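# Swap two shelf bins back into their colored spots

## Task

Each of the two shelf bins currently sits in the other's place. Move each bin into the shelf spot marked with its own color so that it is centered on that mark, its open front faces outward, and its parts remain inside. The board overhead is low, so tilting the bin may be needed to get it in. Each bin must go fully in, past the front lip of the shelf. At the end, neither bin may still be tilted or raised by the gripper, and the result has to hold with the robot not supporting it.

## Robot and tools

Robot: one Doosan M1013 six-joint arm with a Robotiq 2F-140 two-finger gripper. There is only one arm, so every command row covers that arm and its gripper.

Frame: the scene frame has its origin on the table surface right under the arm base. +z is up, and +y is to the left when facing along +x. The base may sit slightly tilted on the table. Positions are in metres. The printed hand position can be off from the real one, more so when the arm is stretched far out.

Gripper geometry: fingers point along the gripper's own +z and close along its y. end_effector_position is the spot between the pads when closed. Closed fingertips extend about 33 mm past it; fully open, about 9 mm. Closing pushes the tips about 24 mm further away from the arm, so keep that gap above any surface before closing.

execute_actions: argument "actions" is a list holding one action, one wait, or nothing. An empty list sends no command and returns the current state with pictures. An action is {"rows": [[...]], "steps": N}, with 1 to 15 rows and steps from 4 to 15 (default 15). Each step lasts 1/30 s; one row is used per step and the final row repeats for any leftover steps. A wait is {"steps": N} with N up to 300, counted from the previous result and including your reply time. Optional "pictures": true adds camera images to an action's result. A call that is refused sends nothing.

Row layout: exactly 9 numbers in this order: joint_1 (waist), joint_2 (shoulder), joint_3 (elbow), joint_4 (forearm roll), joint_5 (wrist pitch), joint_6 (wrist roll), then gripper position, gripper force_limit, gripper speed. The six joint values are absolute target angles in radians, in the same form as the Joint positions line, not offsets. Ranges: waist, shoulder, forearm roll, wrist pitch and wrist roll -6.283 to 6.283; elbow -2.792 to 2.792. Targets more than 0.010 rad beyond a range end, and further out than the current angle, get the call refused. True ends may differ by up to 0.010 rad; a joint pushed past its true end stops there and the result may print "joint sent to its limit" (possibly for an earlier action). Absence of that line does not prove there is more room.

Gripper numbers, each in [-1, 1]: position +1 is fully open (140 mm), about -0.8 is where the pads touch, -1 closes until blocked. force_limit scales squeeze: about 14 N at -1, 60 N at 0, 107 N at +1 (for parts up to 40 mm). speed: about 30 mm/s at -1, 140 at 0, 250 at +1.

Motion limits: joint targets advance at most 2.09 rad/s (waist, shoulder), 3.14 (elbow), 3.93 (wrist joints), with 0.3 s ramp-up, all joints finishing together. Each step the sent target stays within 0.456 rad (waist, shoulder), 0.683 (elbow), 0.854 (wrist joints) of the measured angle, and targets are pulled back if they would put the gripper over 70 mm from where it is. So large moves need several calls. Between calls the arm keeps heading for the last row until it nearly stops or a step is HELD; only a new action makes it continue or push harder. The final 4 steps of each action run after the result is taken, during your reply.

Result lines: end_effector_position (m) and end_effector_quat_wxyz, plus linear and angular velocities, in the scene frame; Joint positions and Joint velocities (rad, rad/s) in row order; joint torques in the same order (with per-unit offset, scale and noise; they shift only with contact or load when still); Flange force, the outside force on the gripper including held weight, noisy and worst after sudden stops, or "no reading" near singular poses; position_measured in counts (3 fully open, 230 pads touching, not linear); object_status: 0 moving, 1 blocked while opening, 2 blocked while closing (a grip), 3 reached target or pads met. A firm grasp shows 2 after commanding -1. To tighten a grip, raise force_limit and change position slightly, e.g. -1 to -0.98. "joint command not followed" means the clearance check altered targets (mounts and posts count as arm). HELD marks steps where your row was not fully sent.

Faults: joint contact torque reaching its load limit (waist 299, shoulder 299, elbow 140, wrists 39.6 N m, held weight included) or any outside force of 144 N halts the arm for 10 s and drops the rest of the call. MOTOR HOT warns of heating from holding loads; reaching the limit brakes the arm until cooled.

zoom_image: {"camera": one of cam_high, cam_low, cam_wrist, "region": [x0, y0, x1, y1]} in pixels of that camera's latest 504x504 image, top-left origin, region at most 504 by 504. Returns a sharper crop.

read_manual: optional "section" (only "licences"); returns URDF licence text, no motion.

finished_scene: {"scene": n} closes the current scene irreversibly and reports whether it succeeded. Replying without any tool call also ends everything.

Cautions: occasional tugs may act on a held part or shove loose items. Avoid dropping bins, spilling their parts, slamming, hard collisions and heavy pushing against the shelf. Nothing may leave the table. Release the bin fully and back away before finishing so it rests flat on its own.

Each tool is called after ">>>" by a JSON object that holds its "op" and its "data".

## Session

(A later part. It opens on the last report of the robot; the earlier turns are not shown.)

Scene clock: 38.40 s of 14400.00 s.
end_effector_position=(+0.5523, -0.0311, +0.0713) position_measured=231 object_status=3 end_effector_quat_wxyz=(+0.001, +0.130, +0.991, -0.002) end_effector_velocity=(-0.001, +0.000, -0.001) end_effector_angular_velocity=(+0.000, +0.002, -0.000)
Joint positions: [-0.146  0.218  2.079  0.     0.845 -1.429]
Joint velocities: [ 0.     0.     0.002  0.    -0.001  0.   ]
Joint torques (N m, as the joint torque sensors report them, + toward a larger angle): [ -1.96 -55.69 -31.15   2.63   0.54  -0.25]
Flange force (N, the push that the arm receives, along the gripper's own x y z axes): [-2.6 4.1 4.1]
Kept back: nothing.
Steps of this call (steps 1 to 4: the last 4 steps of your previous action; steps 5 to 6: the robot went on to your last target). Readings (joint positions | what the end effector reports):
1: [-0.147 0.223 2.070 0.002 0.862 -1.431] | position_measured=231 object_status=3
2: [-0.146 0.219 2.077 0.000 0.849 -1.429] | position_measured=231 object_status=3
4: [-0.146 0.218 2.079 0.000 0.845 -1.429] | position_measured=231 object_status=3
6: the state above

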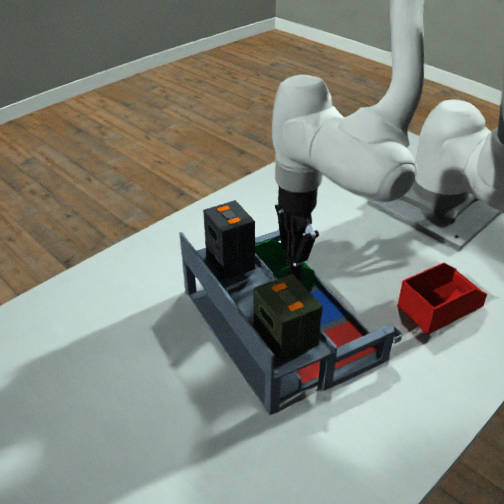

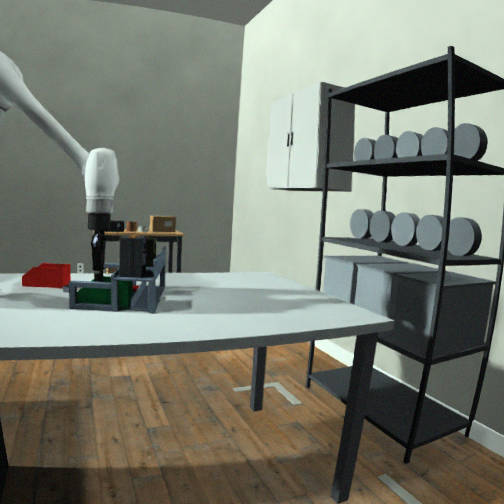

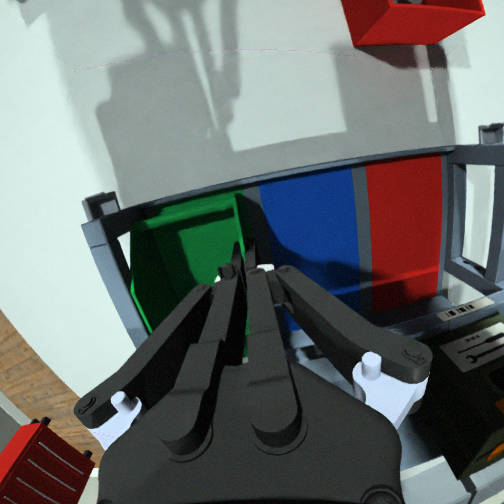

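>>> {"op": "execute_actions", "data": {"actions": [{"rows":[[-0.1462,0.218,2.079,0,0.8446,-1.4288,-0.3,0.5,-0.3]],"steps":12}]}}

>>> {"op": "execute_actions", "data": {"actions": [{"rows":[[-0.1462,0.14,2.02,0,0.9816,-1.4288,-0.3,0.5,-0.3]],"steps":14}], "pictures": true}}

>>> {"op": "execute_actions", "data": {"actions": [{"rows":[[0.4236,-0.1569,2.3359,0,0.9626,-0.859,-0.3,0.5,-0.3]]}]}}

>>> {"op": "execute_actions", "data": {"actions": [{"steps":25}], "pictures": true}}

Scene clock: 38.83 s of 14400.00 s.
end_effector_position=(+0.5522, -0.0311, +0.0712) position_measured=194 object_status=0 end_effector_quat_wxyz=(+0.001, +0.130, +0.991, -0.002) end_effector_velocity=(+0.000, +0.000, +0.000) end_effector_angular_velocity=(-0.000, -0.000, +0.000)
Joint positions: [-0.146  0.218  2.079 -0.     0.845 -1.429]
Joint velocities: [ 0. -0. -0.  0.  0. -0.]
Joint torques (N m, as the joint torque sensors report them, + toward a larger angle): [ -1.04 -50.18 -28.45   2.4    0.19   0.31]
Flange force (N, the push that the arm receives, along the gripper's own x y z axes): [-0.2 1.0 -5.8]
Steps of this call (steps 1 to 5: the robot went on to your last target; steps 6 to 13: the first 8 steps of this action). Readings (joint positions | what the end effector reports):
6: [-0.146 0.218 2.079 0.000 0.845 -1.429] | position_measured=231 object_status=0
7: [-0.146 0.218 2.079 -0.000 0.845 -1.429] | position_measured=231 object_status=0
9: [-0.146 0.218 2.079 -0.000 0.845 -1.429] | position_measured=217 object_status=0
13: the state above

Scene clock: 39.30 s of 14400.00 s.
end_effector_position=(+0.5513, -0.0308, +0.1406) position_measured=167 object_status=3 end_effector_quat_wxyz=(+0.001, +0.130, +0.992, -0.002) end_effector_velocity=(-0.001, +0.000, -0.002) end_effector_angular_velocity=(+0.001, +0.007, +0.000)
Joint positions: [-0.146  0.14   2.02  -0.     0.981 -1.429]
Joint velocities: [-0.     0.004 -0.     0.     0.003 -0.   ]
Joint torques (N m, as the joint torque sensors report them, + toward a larger angle): [ -3.64 -45.3  -31.18   2.9    0.73   0.23]
Flange force (N, the push that the arm receives, along the gripper's own x y z axes): [-2.3 5.4 -1.7]
Steps of this call (steps 1 to 4: the last 4 steps of your previous action; steps 5 to 14: the first 10 steps of this action). Readings (joint positions | what the end effector reports):
5: [-0.146 0.218 2.079 -0.000 0.845 -1.429] | position_measured=167 object_status=0
6: [-0.146 0.214 2.077 -0.000 0.851 -1.429] | position_measured=167 object_status=0
8: [-0.146 0.185 2.054 -0.000 0.903 -1.429] | position_measured=167 object_status=0
12: [-0.146 0.140 2.020 -0.000 0.981 -1.429] | position_measured=167 object_status=3
14: the state above

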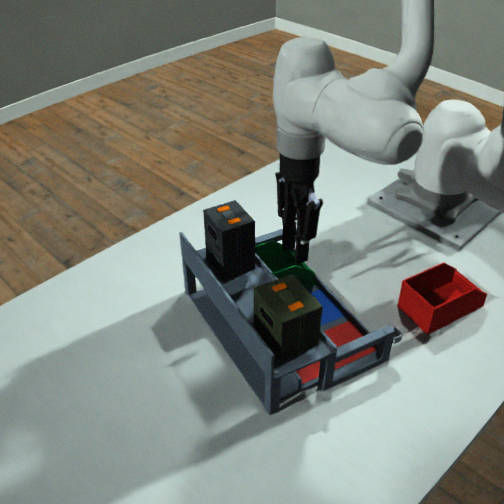

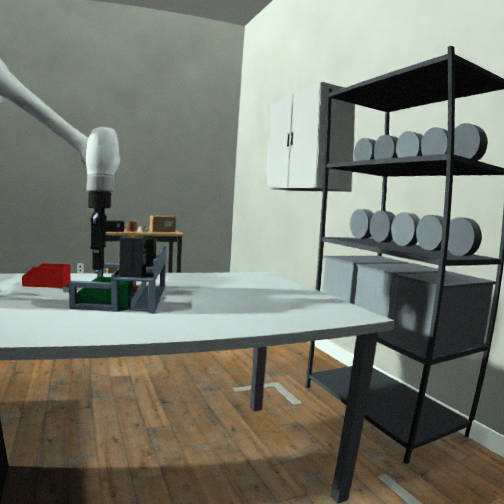

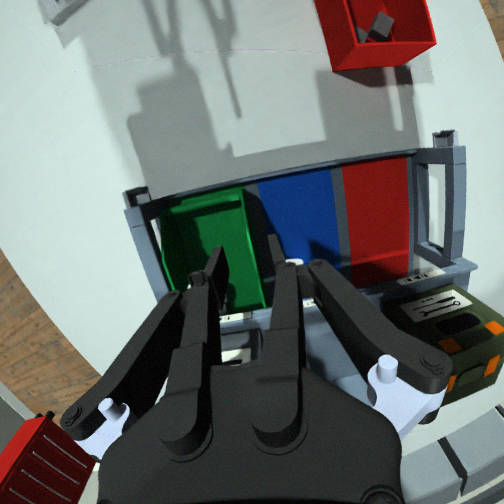

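Scene clock: 39.80 s of 14400.00 s.
end_effector_position=(+0.4650, +0.0833, +0.1421) position_measured=167 object_status=3 end_effector_quat_wxyz=(+0.000, +0.139, +0.990, -0.002) end_effector_velocity=(-0.331, +0.362, -0.009) end_effector_angular_velocity=(+0.000, -0.001, +0.046)
Joint positions: [ 0.076  0.015  2.153 -0.     0.974 -1.188]
Joint velocities: [ 0.835 -0.413  0.438  0.001 -0.027  0.789]
Joint torques (N m, as the joint torque sensors report them, + toward a larger angle): [ -3.37 -34.9  -28.85   2.29   0.63  -0.07]
Flange force (N, the push that the arm receives, along the gripper's own x y z axes): [0.6 5.1 -6.5]
Steps of this call (steps 1 to 4: the last 4 steps of your previous action; steps 5 to 15: the first 11 steps of this action). Readings (joint positions | what the end effector reports):
5: [-0.146 0.140 2.020 -0.000 0.982 -1.429] | position_measured=167 object_status=3
6: [-0.143 0.138 2.022 -0.000 0.982 -1.424] | position_measured=167 object_status=3
8: [-0.113 0.119 2.043 -0.000 0.980 -1.387] | position_measured=167 object_status=3
12: [-0.007 0.056 2.110 -0.000 0.976 -1.267] | position_measured=167 object_status=3
15: the state above

Scene clock: 40.63 s of 14400.00 s.
end_effector_position=(+0.3106, +0.1891, +0.1291) position_measured=167 object_status=3 end_effector_quat_wxyz=(+0.001, +0.130, +0.992, -0.002) end_effector_velocity=(-0.000, -0.000, -0.000) end_effector_angular_velocity=(-0.000, +0.001, -0.001)
Joint positions: [ 0.424 -0.157  2.336 -0.     0.963 -0.859]
Joint velocities: [-0.     0.     0.     0.     0.     0.001]
Joint torques (N m, as the joint torque sensors report them, + toward a larger angle): [ -4.25 -18.21 -30.68   3.16   0.48   0.53]
Flange force (N, the push that the arm receives, along the gripper's own x y z axes): [2.9 11.7 -2.7]
Kept back: nothing.
Steps of this call (steps 1 to 4: the last 4 steps of your previous action; steps 5 to 25: the robot went on to your last target). Readings (joint positions | what the end effector reports):
1: [0.104 0.001 2.168 -0.000 0.973 -1.161] | position_measured=167 object_status=3
2: [0.133 -0.013 2.183 -0.000 0.972 -1.134] | position_measured=167 object_status=3
4: [0.191 -0.042 2.214 -0.000 0.970 -1.079] | position_measured=167 object_status=3
8: [0.310 -0.101 2.276 -0.000 0.966 -0.967] | position_measured=167 object_status=3
25: the state above

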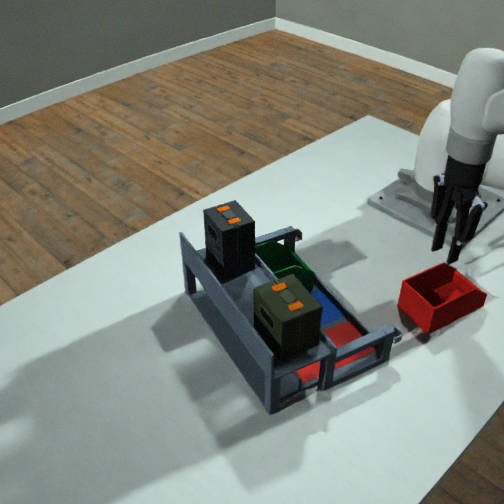

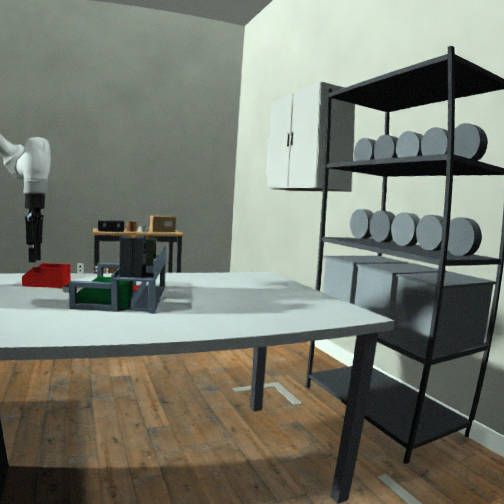

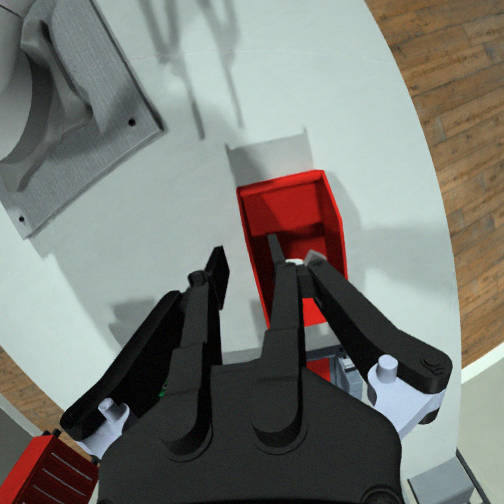

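>>> {"op": "execute_actions", "data": {"actions": [{"rows":[[0.4236,-0.0576,2.4078,0,0.7914,-0.859,-0.3,0.5,-0.5]],"steps":13}]}}

>>> {"op": "execute_actions", "data": {"actions": [{"rows":[[0.4236,-0.0576,2.4078,0,0.7914,-0.859,-1,0.5,-0.5]]}]}}

>>> {"op": "execute_actions", "data": {"actions": [{"steps":10}]}}

>>> {"op": "execute_actions", "data": {"actions": [{"rows":[[0.4236,-0.082,2.39,0,0.8336,-0.859,-1,0.5,-0.5],[0.4236,-0.082,2.39,0,0.8336,-0.859,-1,0.5,-0.5],[0.4236,-0.082,2.39,0,0.8336,-0.859,-1,0.5,-0.5],[0.4236,-0.107,2.372,0,0.8766,-0.859,-1,0.5,-0.5],[0.4236,-0.107,2.372,0,0.8766,-0.859,-1,0.5,-0.5],[0.4236,-0.107,2.372,0,0.8766,-0.859,-1,0.5,-0.5],[0.4236,-0.132,2.354,0,0.9196,-0.859,-1,0.5,-0.5]],"steps":11}]}}

>>> {"op": "execute_actions", "data": {"actions": [{"rows":[[0.3616,-0.069,2.2958,0.013,0.9426,-0.9278,-1,0.5,-0.5],[0.3616,-0.069,2.2958,0.013,0.9426,-0.9278,-1,0.5,-0.5],[0.3616,-0.069,2.2958,0.013,0.9426,-0.9278,-1,0.5,-0.5],[0.2996,-0.006,2.2375,0.027,0.9655,-0.9966,-1,0.5,-0.5],[0.2996,-0.006,2.2375,0.027,0.9655,-0.9966,-1,0.5,-0.5],[0.2996,-0.006,2.2375,0.027,0.9655,-0.9966,-1,0.5,-0.5],[0.2376,0.057,2.1793,0.04,0.9885,-1.0654,-1,0.5,-0.5],[0.2376,0.057,2.1793,0.04,0.9885,-1.0654,-1,0.5,-0.5],[0.2376,0.057,2.1793,0.04,0.9885,-1.0654,-1,0.5,-0.5],[0.1756,0.12,2.121,0.053,1.0114,-1.1342,-1,0.5,-0.5],[0.1756,0.12,2.121,0.053,1.0114,-1.1342,-1,0.5,-0.5],[0.1756,0.12,2.121,0.053,1.0114,-1.1342,-1,0.5,-0.5],[0.1136,0.185,2.0605,0.0668,1.0344,-1.203,-1,0.5,-0.5]]}]}}

>>> {"op": "execute_actions", "data": {"actions": [{"steps":12}], "pictures": true}}

Scene clock: 41.37 s of 14400.00 s.
end_effector_position=(+0.3107, +0.1889, +0.0623) position_measured=167 object_status=3 end_effector_quat_wxyz=(+0.000, +0.130, +0.991, -0.002) end_effector_velocity=(+0.005, +0.002, -0.000) end_effector_angular_velocity=(+0.007, -0.015, +0.000)
Joint positions: [ 0.424 -0.058  2.408  0.     0.792 -0.859]
Joint velocities: [ 0.     0.    -0.    -0.001 -0.017  0.001]
Joint torques (N m, as the joint torque sensors report them, + toward a larger angle): [  0.47 -30.7  -31.23   3.08   0.41  -0.19]
Flange force (N, the push that the arm receives, along the gripper's own x y z axes): [5.0 0.2 -9.8]
Steps of this call (steps 1 to 13: the robot went on to your last target; steps 14 to 22: the first 9 steps of this action). Readings (joint positions | what the end effector reports):
14: [0.424 -0.157 2.336 0.000 0.962 -0.859] | position_measured=167 object_status=3
15: [0.424 -0.154 2.338 0.000 0.956 -0.859] | position_measured=167 object_status=3
17: [0.424 -0.124 2.360 0.000 0.905 -0.859] | position_measured=167 object_status=3
21: [0.424 -0.058 2.407 0.000 0.794 -0.859] | position_measured=167 object_status=3
22: the state above

Scene clock: 41.87 s of 14400.00 s.
end_effector_position=(+0.3107, +0.1889, +0.0622) position_measured=210 object_status=0 end_effector_quat_wxyz=(+0.001, +0.130, +0.991, -0.002) end_effector_velocity=(+0.000, +0.000, +0.000) end_effector_angular_velocity=(+0.000, -0.001, +0.000)
Joint positions: [ 0.424 -0.058  2.408  0.     0.791 -0.859]
Joint velocities: [-0.    -0.001 -0.     0.     0.    -0.001]
Joint torques (N m, as the joint torque sensors report them, + toward a larger angle): [ -2.48 -25.64 -28.18   2.97   0.78   0.02]
Flange force (N, the push that the arm receives, along the gripper's own x y z axes): [0.5 9.1 3.7]
Steps of this call (steps 1 to 4: the last 4 steps of your previous action; steps 5 to 15: the first 11 steps of this action). Readings (joint positions | what the end effector reports):
5: [0.424 -0.058 2.408 0.000 0.791 -0.859] | position_measured=167 object_status=0
6: [0.424 -0.058 2.408 0.000 0.791 -0.859] | position_measured=169 object_status=0
8: [0.424 -0.058 2.408 0.000 0.791 -0.859] | position_measured=178 object_status=0
12: [0.424 -0.058 2.408 0.000 0.791 -0.859] | position_measured=197 object_status=0
15: the state above

Scene clock: 42.20 s of 14400.00 s.
end_effector_position=(+0.3107, +0.1889, +0.0622) position_measured=231 object_status=3 end_effector_quat_wxyz=(+0.001, +0.130, +0.991, -0.002) end_effector_velocity=(-0.000, -0.000, -0.000) end_effector_angular_velocity=(-0.001, +0.001, +0.001)
Joint positions: [ 0.424 -0.058  2.408 -0.     0.791 -0.859]
Joint velocities: [ 0.     0.     0.    -0.     0.001 -0.001]
Joint torques (N m, as the joint torque sensors report them, + toward a larger angle): [ -1.16 -19.76 -22.6    2.56   0.11  -0.47]
Flange force (N, the push that the arm receives, along the gripper's own x y z axes): [-0.1 6.3 -13.2]
Kept back: nothing.
Steps of this call (steps 1 to 4: the last 4 steps of your previous action; steps 5 to 10: the robot went on to your last target). Readings (joint positions | what the end effector reports):
1: [0.424 -0.058 2.408 0.000 0.791 -0.859] | position_measured=215 object_status=0
2: [0.424 -0.058 2.408 0.000 0.791 -0.859] | position_measured=220 object_status=0
4: [0.424 -0.058 2.408 -0.000 0.791 -0.859] | position_measured=229 object_status=0
8: [0.424 -0.058 2.408 -0.000 0.791 -0.859] | position_measured=231 object_status=0
10: the state above

Scene clock: 42.43 s of 14400.00 s.
end_effector_position=(+0.3123, +0.1898, +0.0942) position_measured=231 object_status=3 end_effector_quat_wxyz=(+0.001, +0.130, +0.992, -0.001) end_effector_velocity=(-0.001, +0.000, +0.100) end_effector_angular_velocity=(+0.003, -0.005, +0.000)
Joint positions: [ 0.424 -0.106  2.373 -0.     0.874 -0.859]
Joint velocities: [ 0.    -0.153 -0.104  0.     0.251 -0.   ]
Joint torques (N m, as the joint torque sensors report them, + toward a larger angle): [ -5.05   3.39 -19.25   1.24   0.81   0.38]
Flange force (N, the push that the arm receives, along the gripper's own x y z axes): [1.2 3.2 0.9]
Steps of this call (steps 1 to 7: the first 7 steps of this action). Readings (joint positions | what the end effector reports):
1: [0.424 -0.058 2.408 -0.000 0.791 -0.859] | position_measured=231 object_status=3
2: [0.424 -0.061 2.406 -0.000 0.798 -0.859] | position_measured=231 object_status=3
4: [0.424 -0.080 2.392 -0.000 0.829 -0.859] | position_measured=231 object_status=3
7: the state above

Scene clock: 42.93 s of 14400.00 s.
end_effector_position=(+0.4193, +0.1613, +0.1113) position_measured=231 object_status=3 end_effector_quat_wxyz=(-0.045, +0.131, +0.990, -0.002) end_effector_velocity=(+0.384, -0.156, -0.033) end_effector_angular_velocity=(+0.105, +0.300, +0.006)
Joint positions: [ 0.238  0.057  2.18   0.04   0.99  -1.066]
Joint velocities: [-0.653  0.662 -0.616  0.141  0.242 -0.743]
Joint torques (N m, as the joint torque sensors report them, + toward a larger angle): [-25.44  -8.73 -52.98   1.58  -8.13   2.59]
Flange force (N, the push that the arm receives, along the gripper's own x y z axes): [35.5 -2.3 -10.2]
Steps of this call (steps 1 to 4: the last 4 steps of your previous action; steps 5 to 15: the first 11 steps of this action). Readings (joint positions | what the end effector reports):
5: [0.424 -0.132 2.354 -0.000 0.919 -0.859] | position_measured=231 object_status=3
6: [0.420 -0.129 2.351 0.001 0.921 -0.862] | position_measured=231 object_status=3
8: [0.392 -0.100 2.324 0.007 0.932 -0.895] | position_measured=231 object_status=3
12: [0.301 -0.007 2.239 0.027 0.965 -0.995] | position_measured=231 object_status=3
15: the state above

Scene clock: 43.33 s of 14400.00 s.
end_effector_position=(+0.4925, +0.1241, +0.1004) position_measured=231 object_status=3 end_effector_quat_wxyz=(-0.073, +0.132, +0.989, +0.008) end_effector_velocity=(+0.002, +0.001, +0.001) end_effector_angular_velocity=(+0.001, -0.002, +0.001)
Joint positions: [ 0.113  0.185  2.061  0.067  1.034 -1.203]
Joint velocities: [ 0.001 -0.    -0.003  0.001  0.    -0.001]
Joint torques (N m, as the joint torque sensors report them, + toward a larger angle): [ -4.15 -51.05 -31.29   3.07   1.44   0.03]
Flange force (N, the push that the arm receives, along the gripper's own x y z axes): [1.5 7.3 1.6]
Kept back: nothing.
Steps of this call (steps 1 to 4: the last 4 steps of your previous action; steps 5 to 12: the robot went on to your last target). Readings (joint positions | what the end effector reports):
1: [0.215 0.081 2.158 0.045 0.998 -1.092] | position_measured=231 object_status=3
2: [0.195 0.101 2.139 0.049 1.004 -1.113] | position_measured=231 object_status=3
4: [0.153 0.144 2.098 0.058 1.020 -1.160] | position_measured=231 object_status=3
8: [0.113 0.185 2.061 0.067 1.034 -1.203] | position_measured=231 object_status=3
12: the state above

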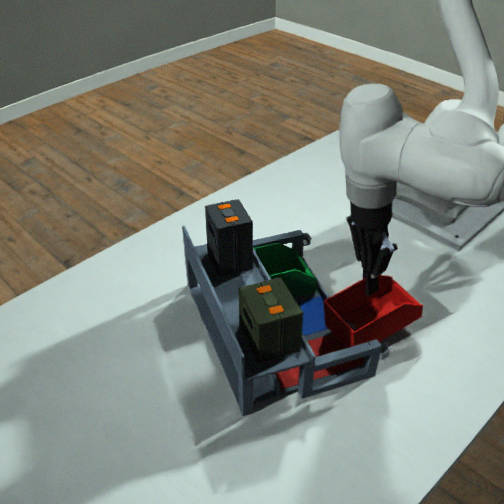

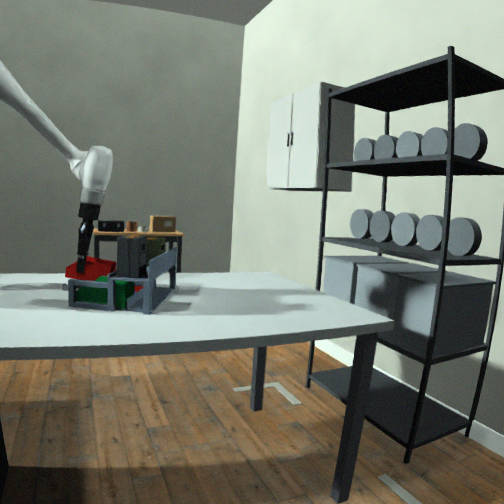

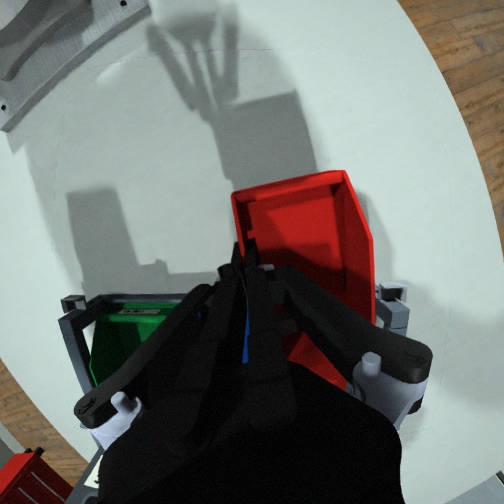

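>>> {"op": "execute_actions", "data": {"actions": [{"rows":[[0.1136,0.162,2.044,0.066,1.074,-1.203,-1,0.5,-0.5],[0.1136,0.162,2.044,0.066,1.074,-1.203,-1,0.5,-0.5],[0.1136,0.162,2.044,0.066,1.074,-1.203,-1,0.5,-0.5],[0.1136,0.14,2.027,0.065,1.113,-1.205,-1,0.5,-0.5],[0.1136,0.14,2.027,0.065,1.113,-1.205,-1,0.5,-0.5],[0.1136,0.14,2.027,0.065,1.113,-1.205,-1,0.5,-0.5],[0.1136,0.117,2.009,0.063,1.154,-1.207,-1,0.5,-0.5]],"steps":12}]}}

>>> {"op": "execute_actions", "data": {"actions": [{"rows":[[0.109,0.14,1.984,0.075,1.151,-1.13,-1,0.5,-0.5],[0.109,0.14,1.984,0.075,1.151,-1.13,-1,0.5,-0.5],[0.109,0.14,1.984,0.075,1.151,-1.13,-1,0.5,-0.5],[0.109,0.14,1.984,0.075,1.151,-1.13,-1,0.5,-0.5],[0.1045,0.1628,1.9586,0.0863,1.1479,-1.0535,-1,0.5,-0.5]]}], "pictures": true}}

Scene clock: 43.97 s of 14400.00 s.
end_effector_position=(+0.4903, +0.1244, +0.1447) position_measured=231 object_status=3 end_effector_quat_wxyz=(-0.073, +0.128, +0.989, +0.008) end_effector_velocity=(-0.038, -0.011, +0.217) end_effector_angular_velocity=(-0.017, +0.058, +0.068)
Joint positions: [ 0.114  0.135  2.023  0.065  1.122 -1.205]
Joint velocities: [ 0.    -0.24  -0.178 -0.035  0.48  -0.023]
Joint torques (N m, as the joint torque sensors report them, + toward a larger angle): [  3.38 -83.15 -46.24   4.73   1.19   0.43]
Flange force (N, the push that the arm receives, along the gripper's own x y z axes): [-7.0 2.3 6.4]
Steps of this call (steps 1 to 11: the robot went on to your last target; steps 12 to 19: the first 8 steps of this action). Readings (joint positions | what the end effector reports):
12: [0.114 0.185 2.060 0.067 1.035 -1.203] | position_measured=231 object_status=3
13: [0.114 0.182 2.058 0.067 1.041 -1.203] | position_measured=231 object_status=3
15: [0.114 0.164 2.045 0.067 1.070 -1.203] | position_measured=231 object_status=3
19: the state above

Scene clock: 44.47 s of 14400.00 s.
end_effector_position=(+0.5223, +0.1308, +0.1595) position_measured=231 object_status=3 end_effector_quat_wxyz=(-0.072, +0.211, +0.975, +0.014) end_effector_velocity=(+0.000, +0.000, +0.000) end_effector_angular_velocity=(+0.001, -0.000, -0.005)
Joint positions: [ 0.104  0.163  1.959  0.086  1.148 -1.054]
Joint velocities: [-0.     0.    -0.     0.001 -0.     0.004]
Joint torques (N m, as the joint torque sensors report them, + toward a larger angle): [ -1.32 -51.14 -34.03   3.22   1.02   0.37]
Flange force (N, the push that the arm receives, along the gripper's own x y z axes): [-0.2 1.7 0.3]
Steps of this call (steps 1 to 4: the last 4 steps of your previous action; steps 5 to 15: the first 11 steps of this action). Readings (joint positions | what the end effector reports):
5: [0.114 0.117 2.009 0.063 1.154 -1.207] | position_measured=231 object_status=3
6: [0.113 0.119 2.007 0.065 1.154 -1.201] | position_measured=231 object_status=3
8: [0.111 0.133 1.991 0.072 1.152 -1.153] | position_measured=231 object_status=3
12: [0.105 0.159 1.963 0.084 1.148 -1.067] | position_measured=231 object_status=3
15: the state above

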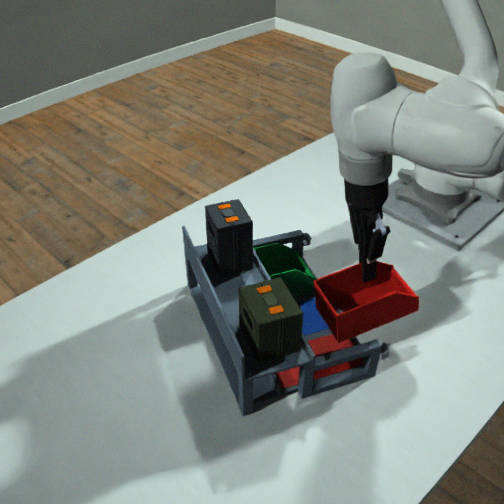

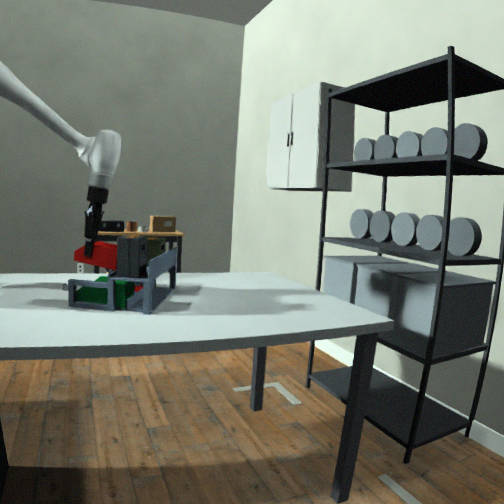

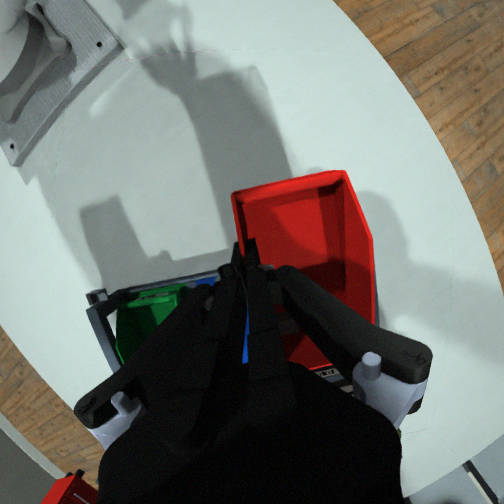

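>>> {"op": "execute_actions", "data": {"actions": [{"rows":[[0.1045,0.1826,1.9766,0.088,1.11,-1.057,-1,0.5,-0.5],[0.1045,0.1826,1.9766,0.088,1.11,-1.057,-1,0.5,-0.5],[0.1045,0.1826,1.9766,0.088,1.11,-1.057,-1,0.5,-0.5],[0.1045,0.2023,1.9946,0.09,1.0724,-1.061,-1,0.5,-0.5],[0.1045,0.2023,1.9946,0.09,1.0724,-1.061,-1,0.5,-0.5],[0.1045,0.2023,1.9946,0.09,1.0724,-1.061,-1,0.5,-0.5],[0.1045,0.2221,2.0126,0.0915,1.0346,-1.065,-1,0.5,-0.5]]}], "pictures": true}}

>>> {"op": "zoom_image", "data": {"camera": "cam_high", "region": [240, 220, 440, 420]}}

Scene clock: 46.17 s of 14400.00 s.
end_effector_position=(+0.5223, +0.1306, +0.1004) position_measured=231 object_status=3 end_effector_quat_wxyz=(-0.072, +0.211, +0.975, +0.014) end_effector_velocity=(+0.008, +0.004, -0.001) end_effector_angular_velocity=(+0.011, -0.024, -0.008)
Joint positions: [ 0.104  0.222  2.013  0.091  1.035 -1.065]
Joint velocities: [ 0.    -0.    -0.     0.012 -0.024 -0.001]
Joint torques (N m, as the joint torque sensors report them, + toward a larger angle): [  2.48 -74.48 -40.43   4.03   0.34  -0.37]
Flange force (N, the push that the arm receives, along the gripper's own x y z axes): [-0.2 -0.1 -3.5]
Steps of this call (steps 1 to 4: the last 4 steps of your previous action; steps 5 to 15: the robot went on to your last target; steps 16 to 40: nothing new was sent; steps 41 to 51: the first 11 steps of this action). Readings (joint positions | what the end effector reports):
41: [0.104 0.163 1.959 0.086 1.148 -1.053] | position_measured=231 object_status=3
42: [0.104 0.166 1.961 0.087 1.141 -1.053] | position_measured=231 object_status=3
44: [0.104 0.182 1.976 0.088 1.113 -1.056] | position_measured=231 object_status=3
48: [0.104 0.207 1.998 0.091 1.064 -1.062] | position_measured=231 object_status=3
51: the state above

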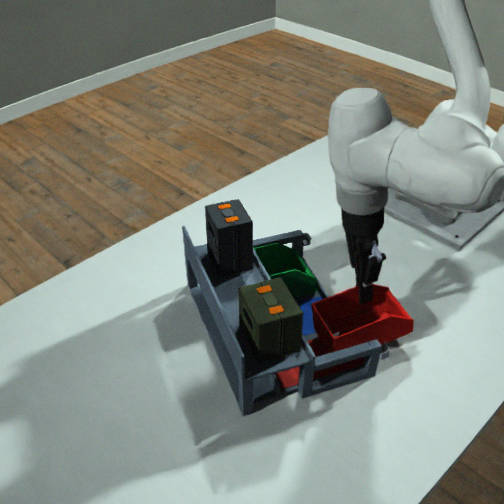

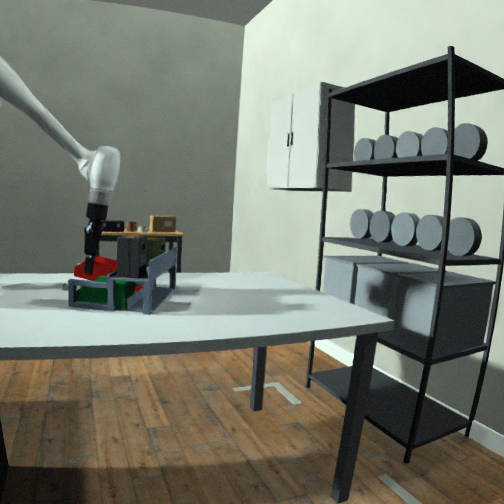

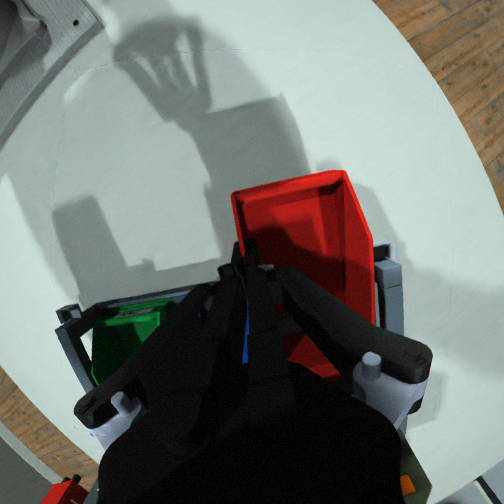

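Region (240, 220, 440, 420) of cam_high's 504x504 image, scaled by 2.520, with more detail than that image has.

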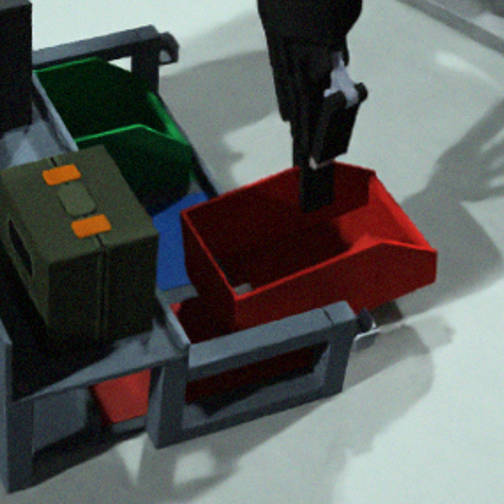

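>>> {"op": "execute_actions", "data": {"actions": [{"rows":[[0.091,0.244,1.988,0.0893,1.0382,-1.077,-1,0.5,-0.5],[0.091,0.244,1.988,0.0893,1.0382,-1.077,-1,0.5,-0.5],[0.091,0.244,1.988,0.0893,1.0382,-1.077,-1,0.5,-0.5],[0.0775,0.266,1.9636,0.087,1.0418,-1.0892,-1,0.5,-0.5],[0.0775,0.266,1.9636,0.087,1.0418,-1.0892,-1,0.5,-0.5],[0.0775,0.266,1.9636,0.087,1.0418,-1.0892,-1,0.5,-0.5],[0.064,0.288,1.939,0.085,1.0455,-1.1013,-1,0.5,-0.5]]}], "pictures": true}}

>>> {"op": "zoom_image", "data": {"camera": "cam_high", "region": [240, 220, 440, 420]}}

Scene clock: 46.77 s of 14400.00 s.
end_effector_position=(+0.5683, +0.1114, +0.0936) position_measured=231 object_status=3 end_effector_quat_wxyz=(-0.072, +0.211, +0.975, +0.014) end_effector_velocity=(-0.001, -0.003, -0.001) end_effector_angular_velocity=(-0.003, +0.011, +0.006)
Joint positions: [ 0.064  0.288  1.939  0.085  1.045 -1.101]
Joint velocities: [-0.003  0.005 -0.003 -0.004  0.01  -0.006]
Joint torques (N m, as the joint torque sensors report them, + toward a larger angle): [ 11.05 -75.68 -28.42   3.51   1.62   0.17]
Flange force (N, the push that the arm receives, along the gripper's own x y z axes): [5.1 -3.7 -2.9]
Steps of this call (steps 1 to 4: the last 4 steps of your previous action; steps 5 to 7: the robot went on to your last target; steps 8 to 18: the first 11 steps of this action). Readings (joint positions | what the end effector reports):
8: [0.104 0.222 2.012 0.092 1.035 -1.065] | position_measured=231 object_status=3
9: [0.102 0.226 2.008 0.091 1.035 -1.067] | position_measured=231 object_status=3
11: [0.092 0.242 1.990 0.090 1.037 -1.076] | position_measured=231 object_status=3
15: [0.074 0.271 1.958 0.087 1.043 -1.092] | position_measured=231 object_status=3
18: the state above

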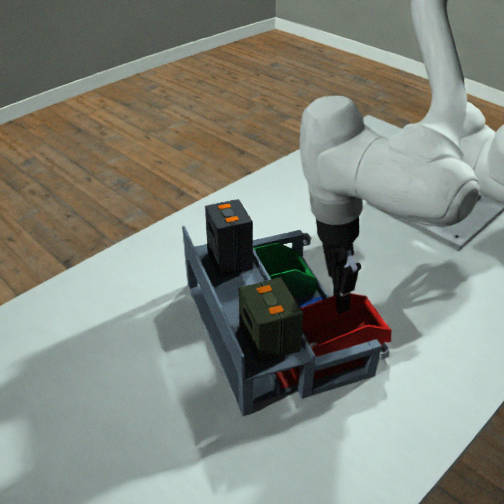

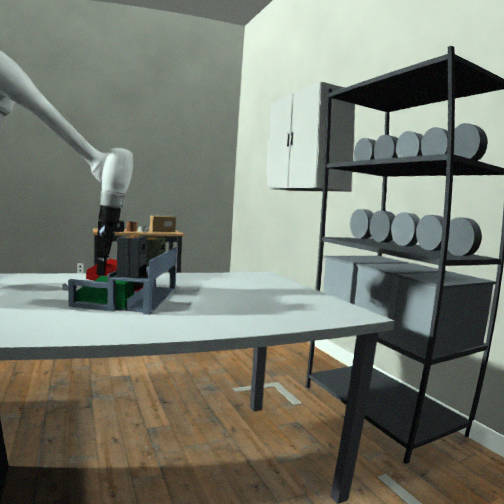

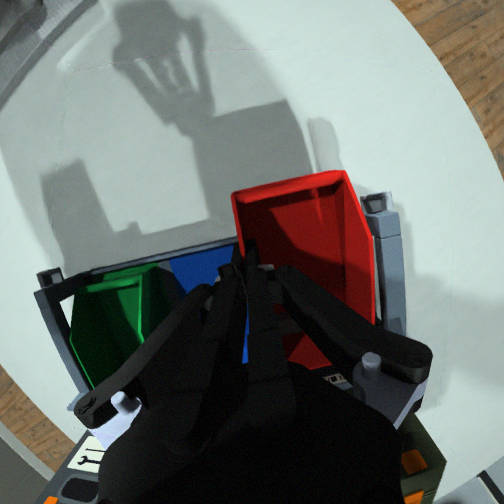

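Region (240, 220, 440, 420) of cam_high's 504x504 image, scaled by 2.520, with more detail than that image has.

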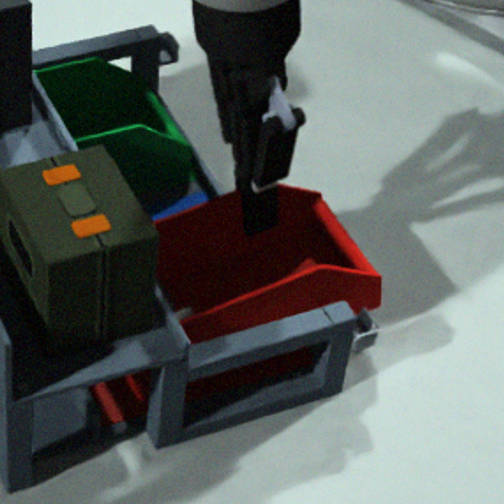

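>>> {"op": "execute_actions", "data": {"actions": [{"rows":[[0.0675,0.291,1.9375,0.085,1.044,-1.0978,-1,0.5,-0.5],[0.0675,0.291,1.9375,0.085,1.044,-1.0978,-1,0.5,-0.5],[0.0675,0.291,1.9375,0.085,1.044,-1.0978,-1,0.5,-0.5],[0.0643,0.303,1.924,0.084,1.0468,-1.1004,-1,0.5,-0.5],[0.0643,0.303,1.924,0.084,1.0468,-1.1004,-1,0.5,-0.5],[0.0643,0.303,1.924,0.084,1.0468,-1.1004,-1,0.5,-0.5],[0.0576,0.314,1.9115,0.083,1.0485,-1.1064,-1,0.5,-0.5]]}]}}

>>> {"op": "execute_actions", "data": {"actions": [{"rows":[[0.051,0.3245,1.899,0.0816,1.0506,-1.1125,-1,0.5,-0.5],[0.051,0.3245,1.899,0.0816,1.0506,-1.1125,-1,0.5,-0.5],[0.051,0.3245,1.899,0.0816,1.0506,-1.1125,-1,0.5,-0.5],[0.0441,0.335,1.8865,0.0805,1.0527,-1.1185,-1,0.5,-0.5]],"steps":13}], "pictures": true}}

Scene clock: 47.37 s of 14400.00 s.
end_effector_position=(+0.5844, +0.1086, +0.0896) position_measured=231 object_status=3 end_effector_quat_wxyz=(-0.072, +0.211, +0.975, +0.014) end_effector_velocity=(+0.001, -0.001, +0.001) end_effector_angular_velocity=(-0.000, +0.001, +0.003)
Joint positions: [ 0.058  0.314  1.912  0.083  1.048 -1.106]
Joint velocities: [-0.001  0.001 -0.002 -0.001  0.002 -0.003]
Joint torques (N m, as the joint torque sensors report them, + toward a larger angle): [  1.05 -66.31 -30.93   3.31   0.9    0.17]
Flange force (N, the push that the arm receives, along the gripper's own x y z axes): [-1.1 0.9 -1.1]
Steps of this call (steps 1 to 4: the last 4 steps of your previous action; steps 5 to 7: the robot went on to your last target; steps 8 to 18: the first 11 steps of this action). Readings (joint positions | what the end effector reports):
8: [0.064 0.288 1.939 0.085 1.046 -1.101] | position_measured=231 object_status=3
9: [0.066 0.289 1.938 0.085 1.045 -1.101] | position_measured=231 object_status=3
11: [0.067 0.291 1.937 0.085 1.044 -1.099] | position_measured=231 object_status=3
15: [0.062 0.307 1.920 0.084 1.047 -1.102] | position_measured=231 object_status=3
18: the state above

Scene clock: 47.80 s of 14400.00 s.
end_effector_position=(+0.5994, +0.1009, +0.0873) position_measured=231 object_status=3 end_effector_quat_wxyz=(-0.072, +0.211, +0.975, +0.014) end_effector_velocity=(+0.001, +0.000, +0.000) end_effector_angular_velocity=(-0.000, -0.000, +0.001)
Joint positions: [ 0.044  0.335  1.887  0.081  1.053 -1.118]
Joint velocities: [ 0.     0.    -0.001 -0.     0.001 -0.001]
Joint torques (N m, as the joint torque sensors report them, + toward a larger angle): [ -3.46 -66.45 -34.24   2.77   0.69   0.12]
Flange force (N, the push that the arm receives, along the gripper's own x y z axes): [4.9 2.7 1.7]
Steps of this call (steps 1 to 4: the last 4 steps of your previous action; steps 5 to 13: the first 9 steps of this action). Readings (joint positions | what the end effector reports):
5: [0.058 0.314 1.911 0.083 1.049 -1.106] | position_measured=231 object_status=3
6: [0.056 0.317 1.907 0.082 1.049 -1.109] | position_measured=231 object_status=3
8: [0.051 0.324 1.899 0.082 1.050 -1.112] | position_measured=231 object_status=3
12: [0.044 0.335 1.887 0.081 1.053 -1.118] | position_measured=231 object_status=3
13: the state above

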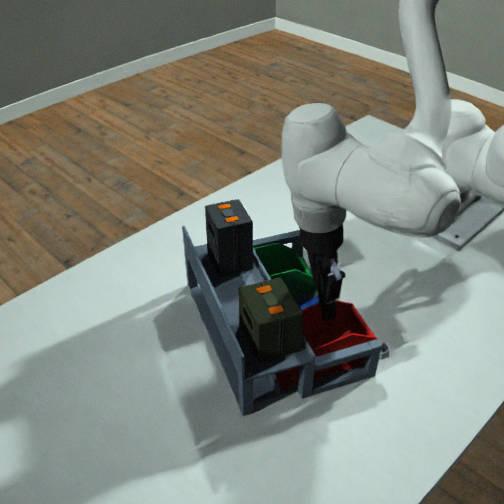

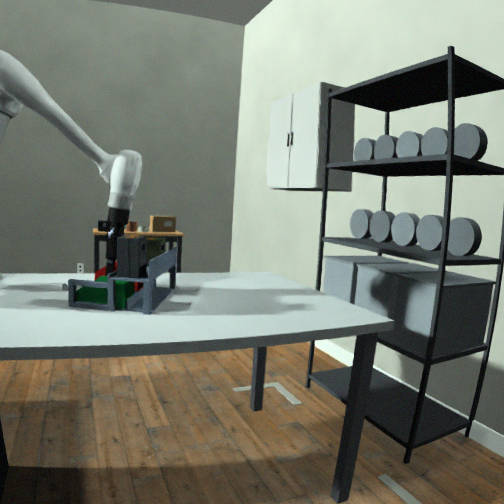

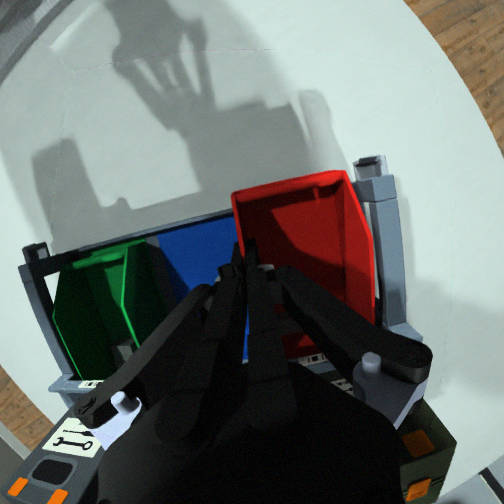

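>>> {"op": "execute_actions", "data": {"actions": [{"rows":[[0.0416,0.3455,1.873,0.0796,1.0561,-1.1253,-1,0.5,-0.5],[0.0416,0.3455,1.873,0.0796,1.0561,-1.1253,-1,0.5,-0.5],[0.0416,0.3455,1.873,0.0796,1.0561,-1.1253,-1,0.5,-0.5],[0.039,0.356,1.8594,0.0786,1.0596,-1.1321,-1,0.5,-0.5],[0.039,0.356,1.8594,0.0786,1.0596,-1.1321,-1,0.5,-0.5],[0.039,0.356,1.8594,0.0786,1.0596,-1.1321,-1,0.5,-0.5],[0.0365,0.3664,1.8459,0.0777,1.063,-1.1389,-1,0.5,-0.5]]}], "pictures": true}}

>>> {"op": "execute_actions", "data": {"actions": [{"rows":[[0.046,0.354,1.87,0.058,1.018,-1.12,-1,0.5,-0.5],[0.046,0.354,1.87,0.058,1.018,-1.12,-1,0.5,-0.5],[0.046,0.354,1.87,0.058,1.018,-1.12,-1,0.5,-0.5],[0.0556,0.3415,1.8941,0.039,0.9729,-1.1009,-1,0.5,-0.5],[0.0556,0.3415,1.8941,0.039,0.9729,-1.1009,-1,0.5,-0.5],[0.0556,0.3415,1.8941,0.039,0.9729,-1.1009,-1,0.5,-0.5],[0.065,0.329,1.918,0.0194,0.928,-1.082,-1,0.5,-0.5],[0.065,0.329,1.918,0.0194,0.928,-1.082,-1,0.5,-0.5],[0.065,0.329,1.918,0.0194,0.928,-1.082,-1,0.5,-0.5],[0.0747,0.3166,1.9423,0,0.8827,-1.0629,-1,0.5,-0.5]]}]}}

>>> {"op": "execute_actions", "data": {"actions": [{"steps":6}], "pictures": true}}

Scene clock: 48.50 s of 14400.00 s.
end_effector_position=(+0.6212, +0.0970, +0.0847) position_measured=231 object_status=3 end_effector_quat_wxyz=(-0.072, +0.203, +0.976, +0.014) end_effector_velocity=(+0.000, -0.000, -0.000) end_effector_angular_velocity=(-0.000, +0.001, +0.003)
Joint positions: [ 0.036  0.366  1.846  0.078  1.063 -1.139]
Joint velocities: [ 0.     0.001 -0.001 -0.001  0.001 -0.002]
Joint torques (N m, as the joint torque sensors report them, + toward a larger angle): [ -2.79 -68.39 -29.57   2.99   0.82   0.11]
Flange force (N, the push that the arm receives, along the gripper's own x y z axes): [2.0 4.7 -4.6]
Steps of this call (steps 1 to 4: the last 4 steps of your previous action; steps 5 to 10: the robot went on to your last target; steps 11 to 21: the first 11 steps of this action). Readings (joint positions | what the end effector reports):
11: [0.044 0.335 1.886 0.080 1.053 -1.119] | position_measured=231 object_status=3
12: [0.043 0.338 1.882 0.080 1.054 -1.121] | position_measured=231 object_status=3
14: [0.042 0.345 1.873 0.080 1.056 -1.125] | position_measured=231 object_status=3
18: [0.038 0.360 1.855 0.078 1.061 -1.135] | position_measured=231 object_status=3
21: the state above

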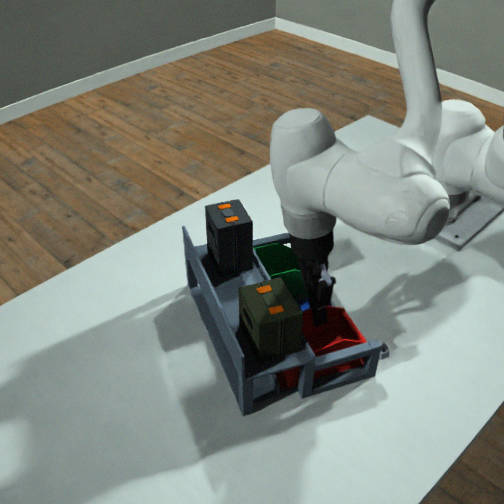

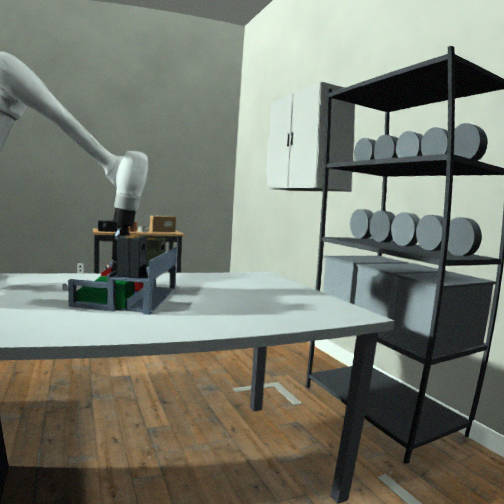

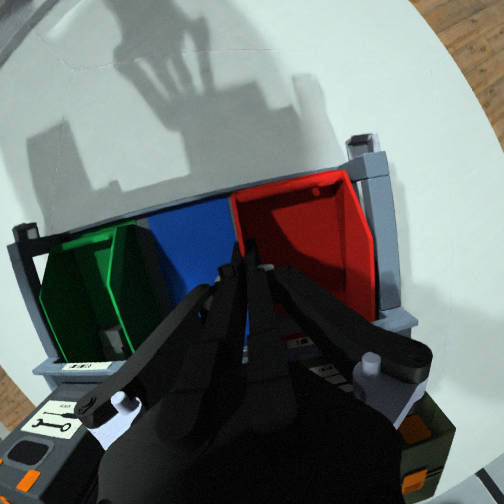

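Scene clock: 49.00 s of 14400.00 s.
end_effector_position=(+0.6188, +0.0974, +0.0731) position_measured=231 object_status=3 end_effector_quat_wxyz=(-0.013, +0.203, +0.979, +0.000) end_effector_velocity=(+0.001, +0.006, -0.034) end_effector_angular_velocity=(-0.154, -0.437, +0.019)
Joint positions: [ 0.067  0.326  1.924  0.015  0.917 -1.078]
Joint velocities: [ 0.111 -0.149  0.284 -0.235 -0.56   0.235]
Joint torques (N m, as the joint torque sensors report them, + toward a larger angle): [  4.42 -76.9  -23.4    1.85   0.5   -0.28]
Flange force (N, the push that the arm receives, along the gripper's own x y z axes): [0.0 9.1 1.1]
Steps of this call (steps 1 to 4: the last 4 steps of your previous action; steps 5 to 15: the first 11 steps of this action). Readings (joint positions | what the end effector reports):
5: [0.036 0.366 1.846 0.078 1.063 -1.139] | position_measured=231 object_status=3
6: [0.037 0.365 1.848 0.075 1.058 -1.138] | position_measured=231 object_status=3
8: [0.045 0.356 1.867 0.060 1.024 -1.123] | position_measured=231 object_status=3
12: [0.058 0.339 1.899 0.035 0.963 -1.097] | position_measured=231 object_status=3
15: the state above

Scene clock: 49.20 s of 14400.00 s.
end_effector_position=(+0.6181, +0.0981, +0.0710) position_measured=231 object_status=3 end_effector_quat_wxyz=(+0.001, +0.202, +0.979, -0.002) end_effector_velocity=(-0.000, -0.000, -0.001) end_effector_angular_velocity=(-0.000, -0.000, -0.000)
Joint positions: [ 0.075  0.317  1.942  0.     0.883 -1.063]
Joint velocities: [ 0.     0.     0.001 -0.001 -0.001  0.001]
Joint torques (N m, as the joint torque sensors report them, + toward a larger angle): [ -2.75 -63.43 -29.7    2.98   0.18  -0.04]
Flange force (N, the push that the arm receives, along the gripper's own x y z axes): [-1.2 5.5 -1.9]
Kept back: nothing.
Steps of this call (steps 1 to 4: the last 4 steps of your previous action; steps 5 to 6: the robot went on to your last target). Readings (joint positions | what the end effector reports):
1: [0.071 0.321 1.934 0.006 0.898 -1.069] | position_measured=231 object_status=3
2: [0.074 0.317 1.941 0.001 0.886 -1.064] | position_measured=231 object_status=3
4: [0.075 0.317 1.942 0.000 0.883 -1.063] | position_measured=231 object_status=3
6: the state above

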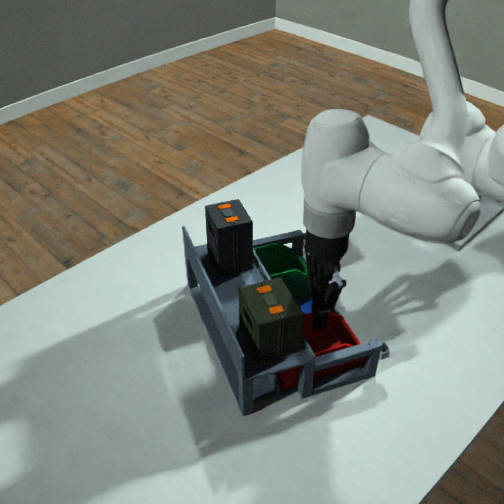

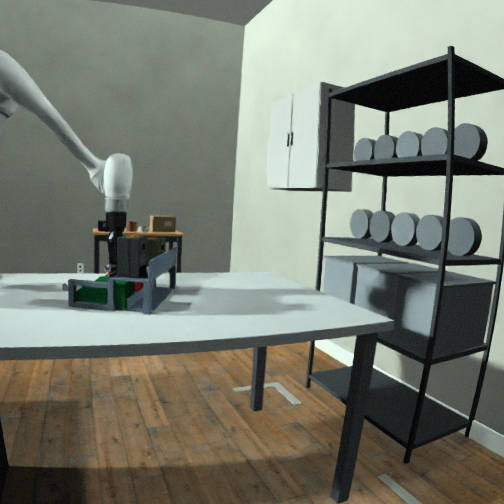

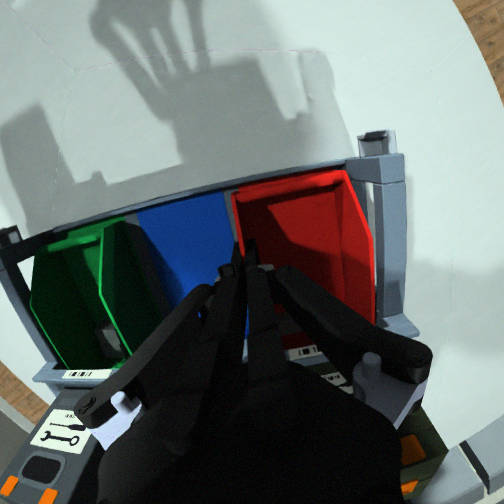

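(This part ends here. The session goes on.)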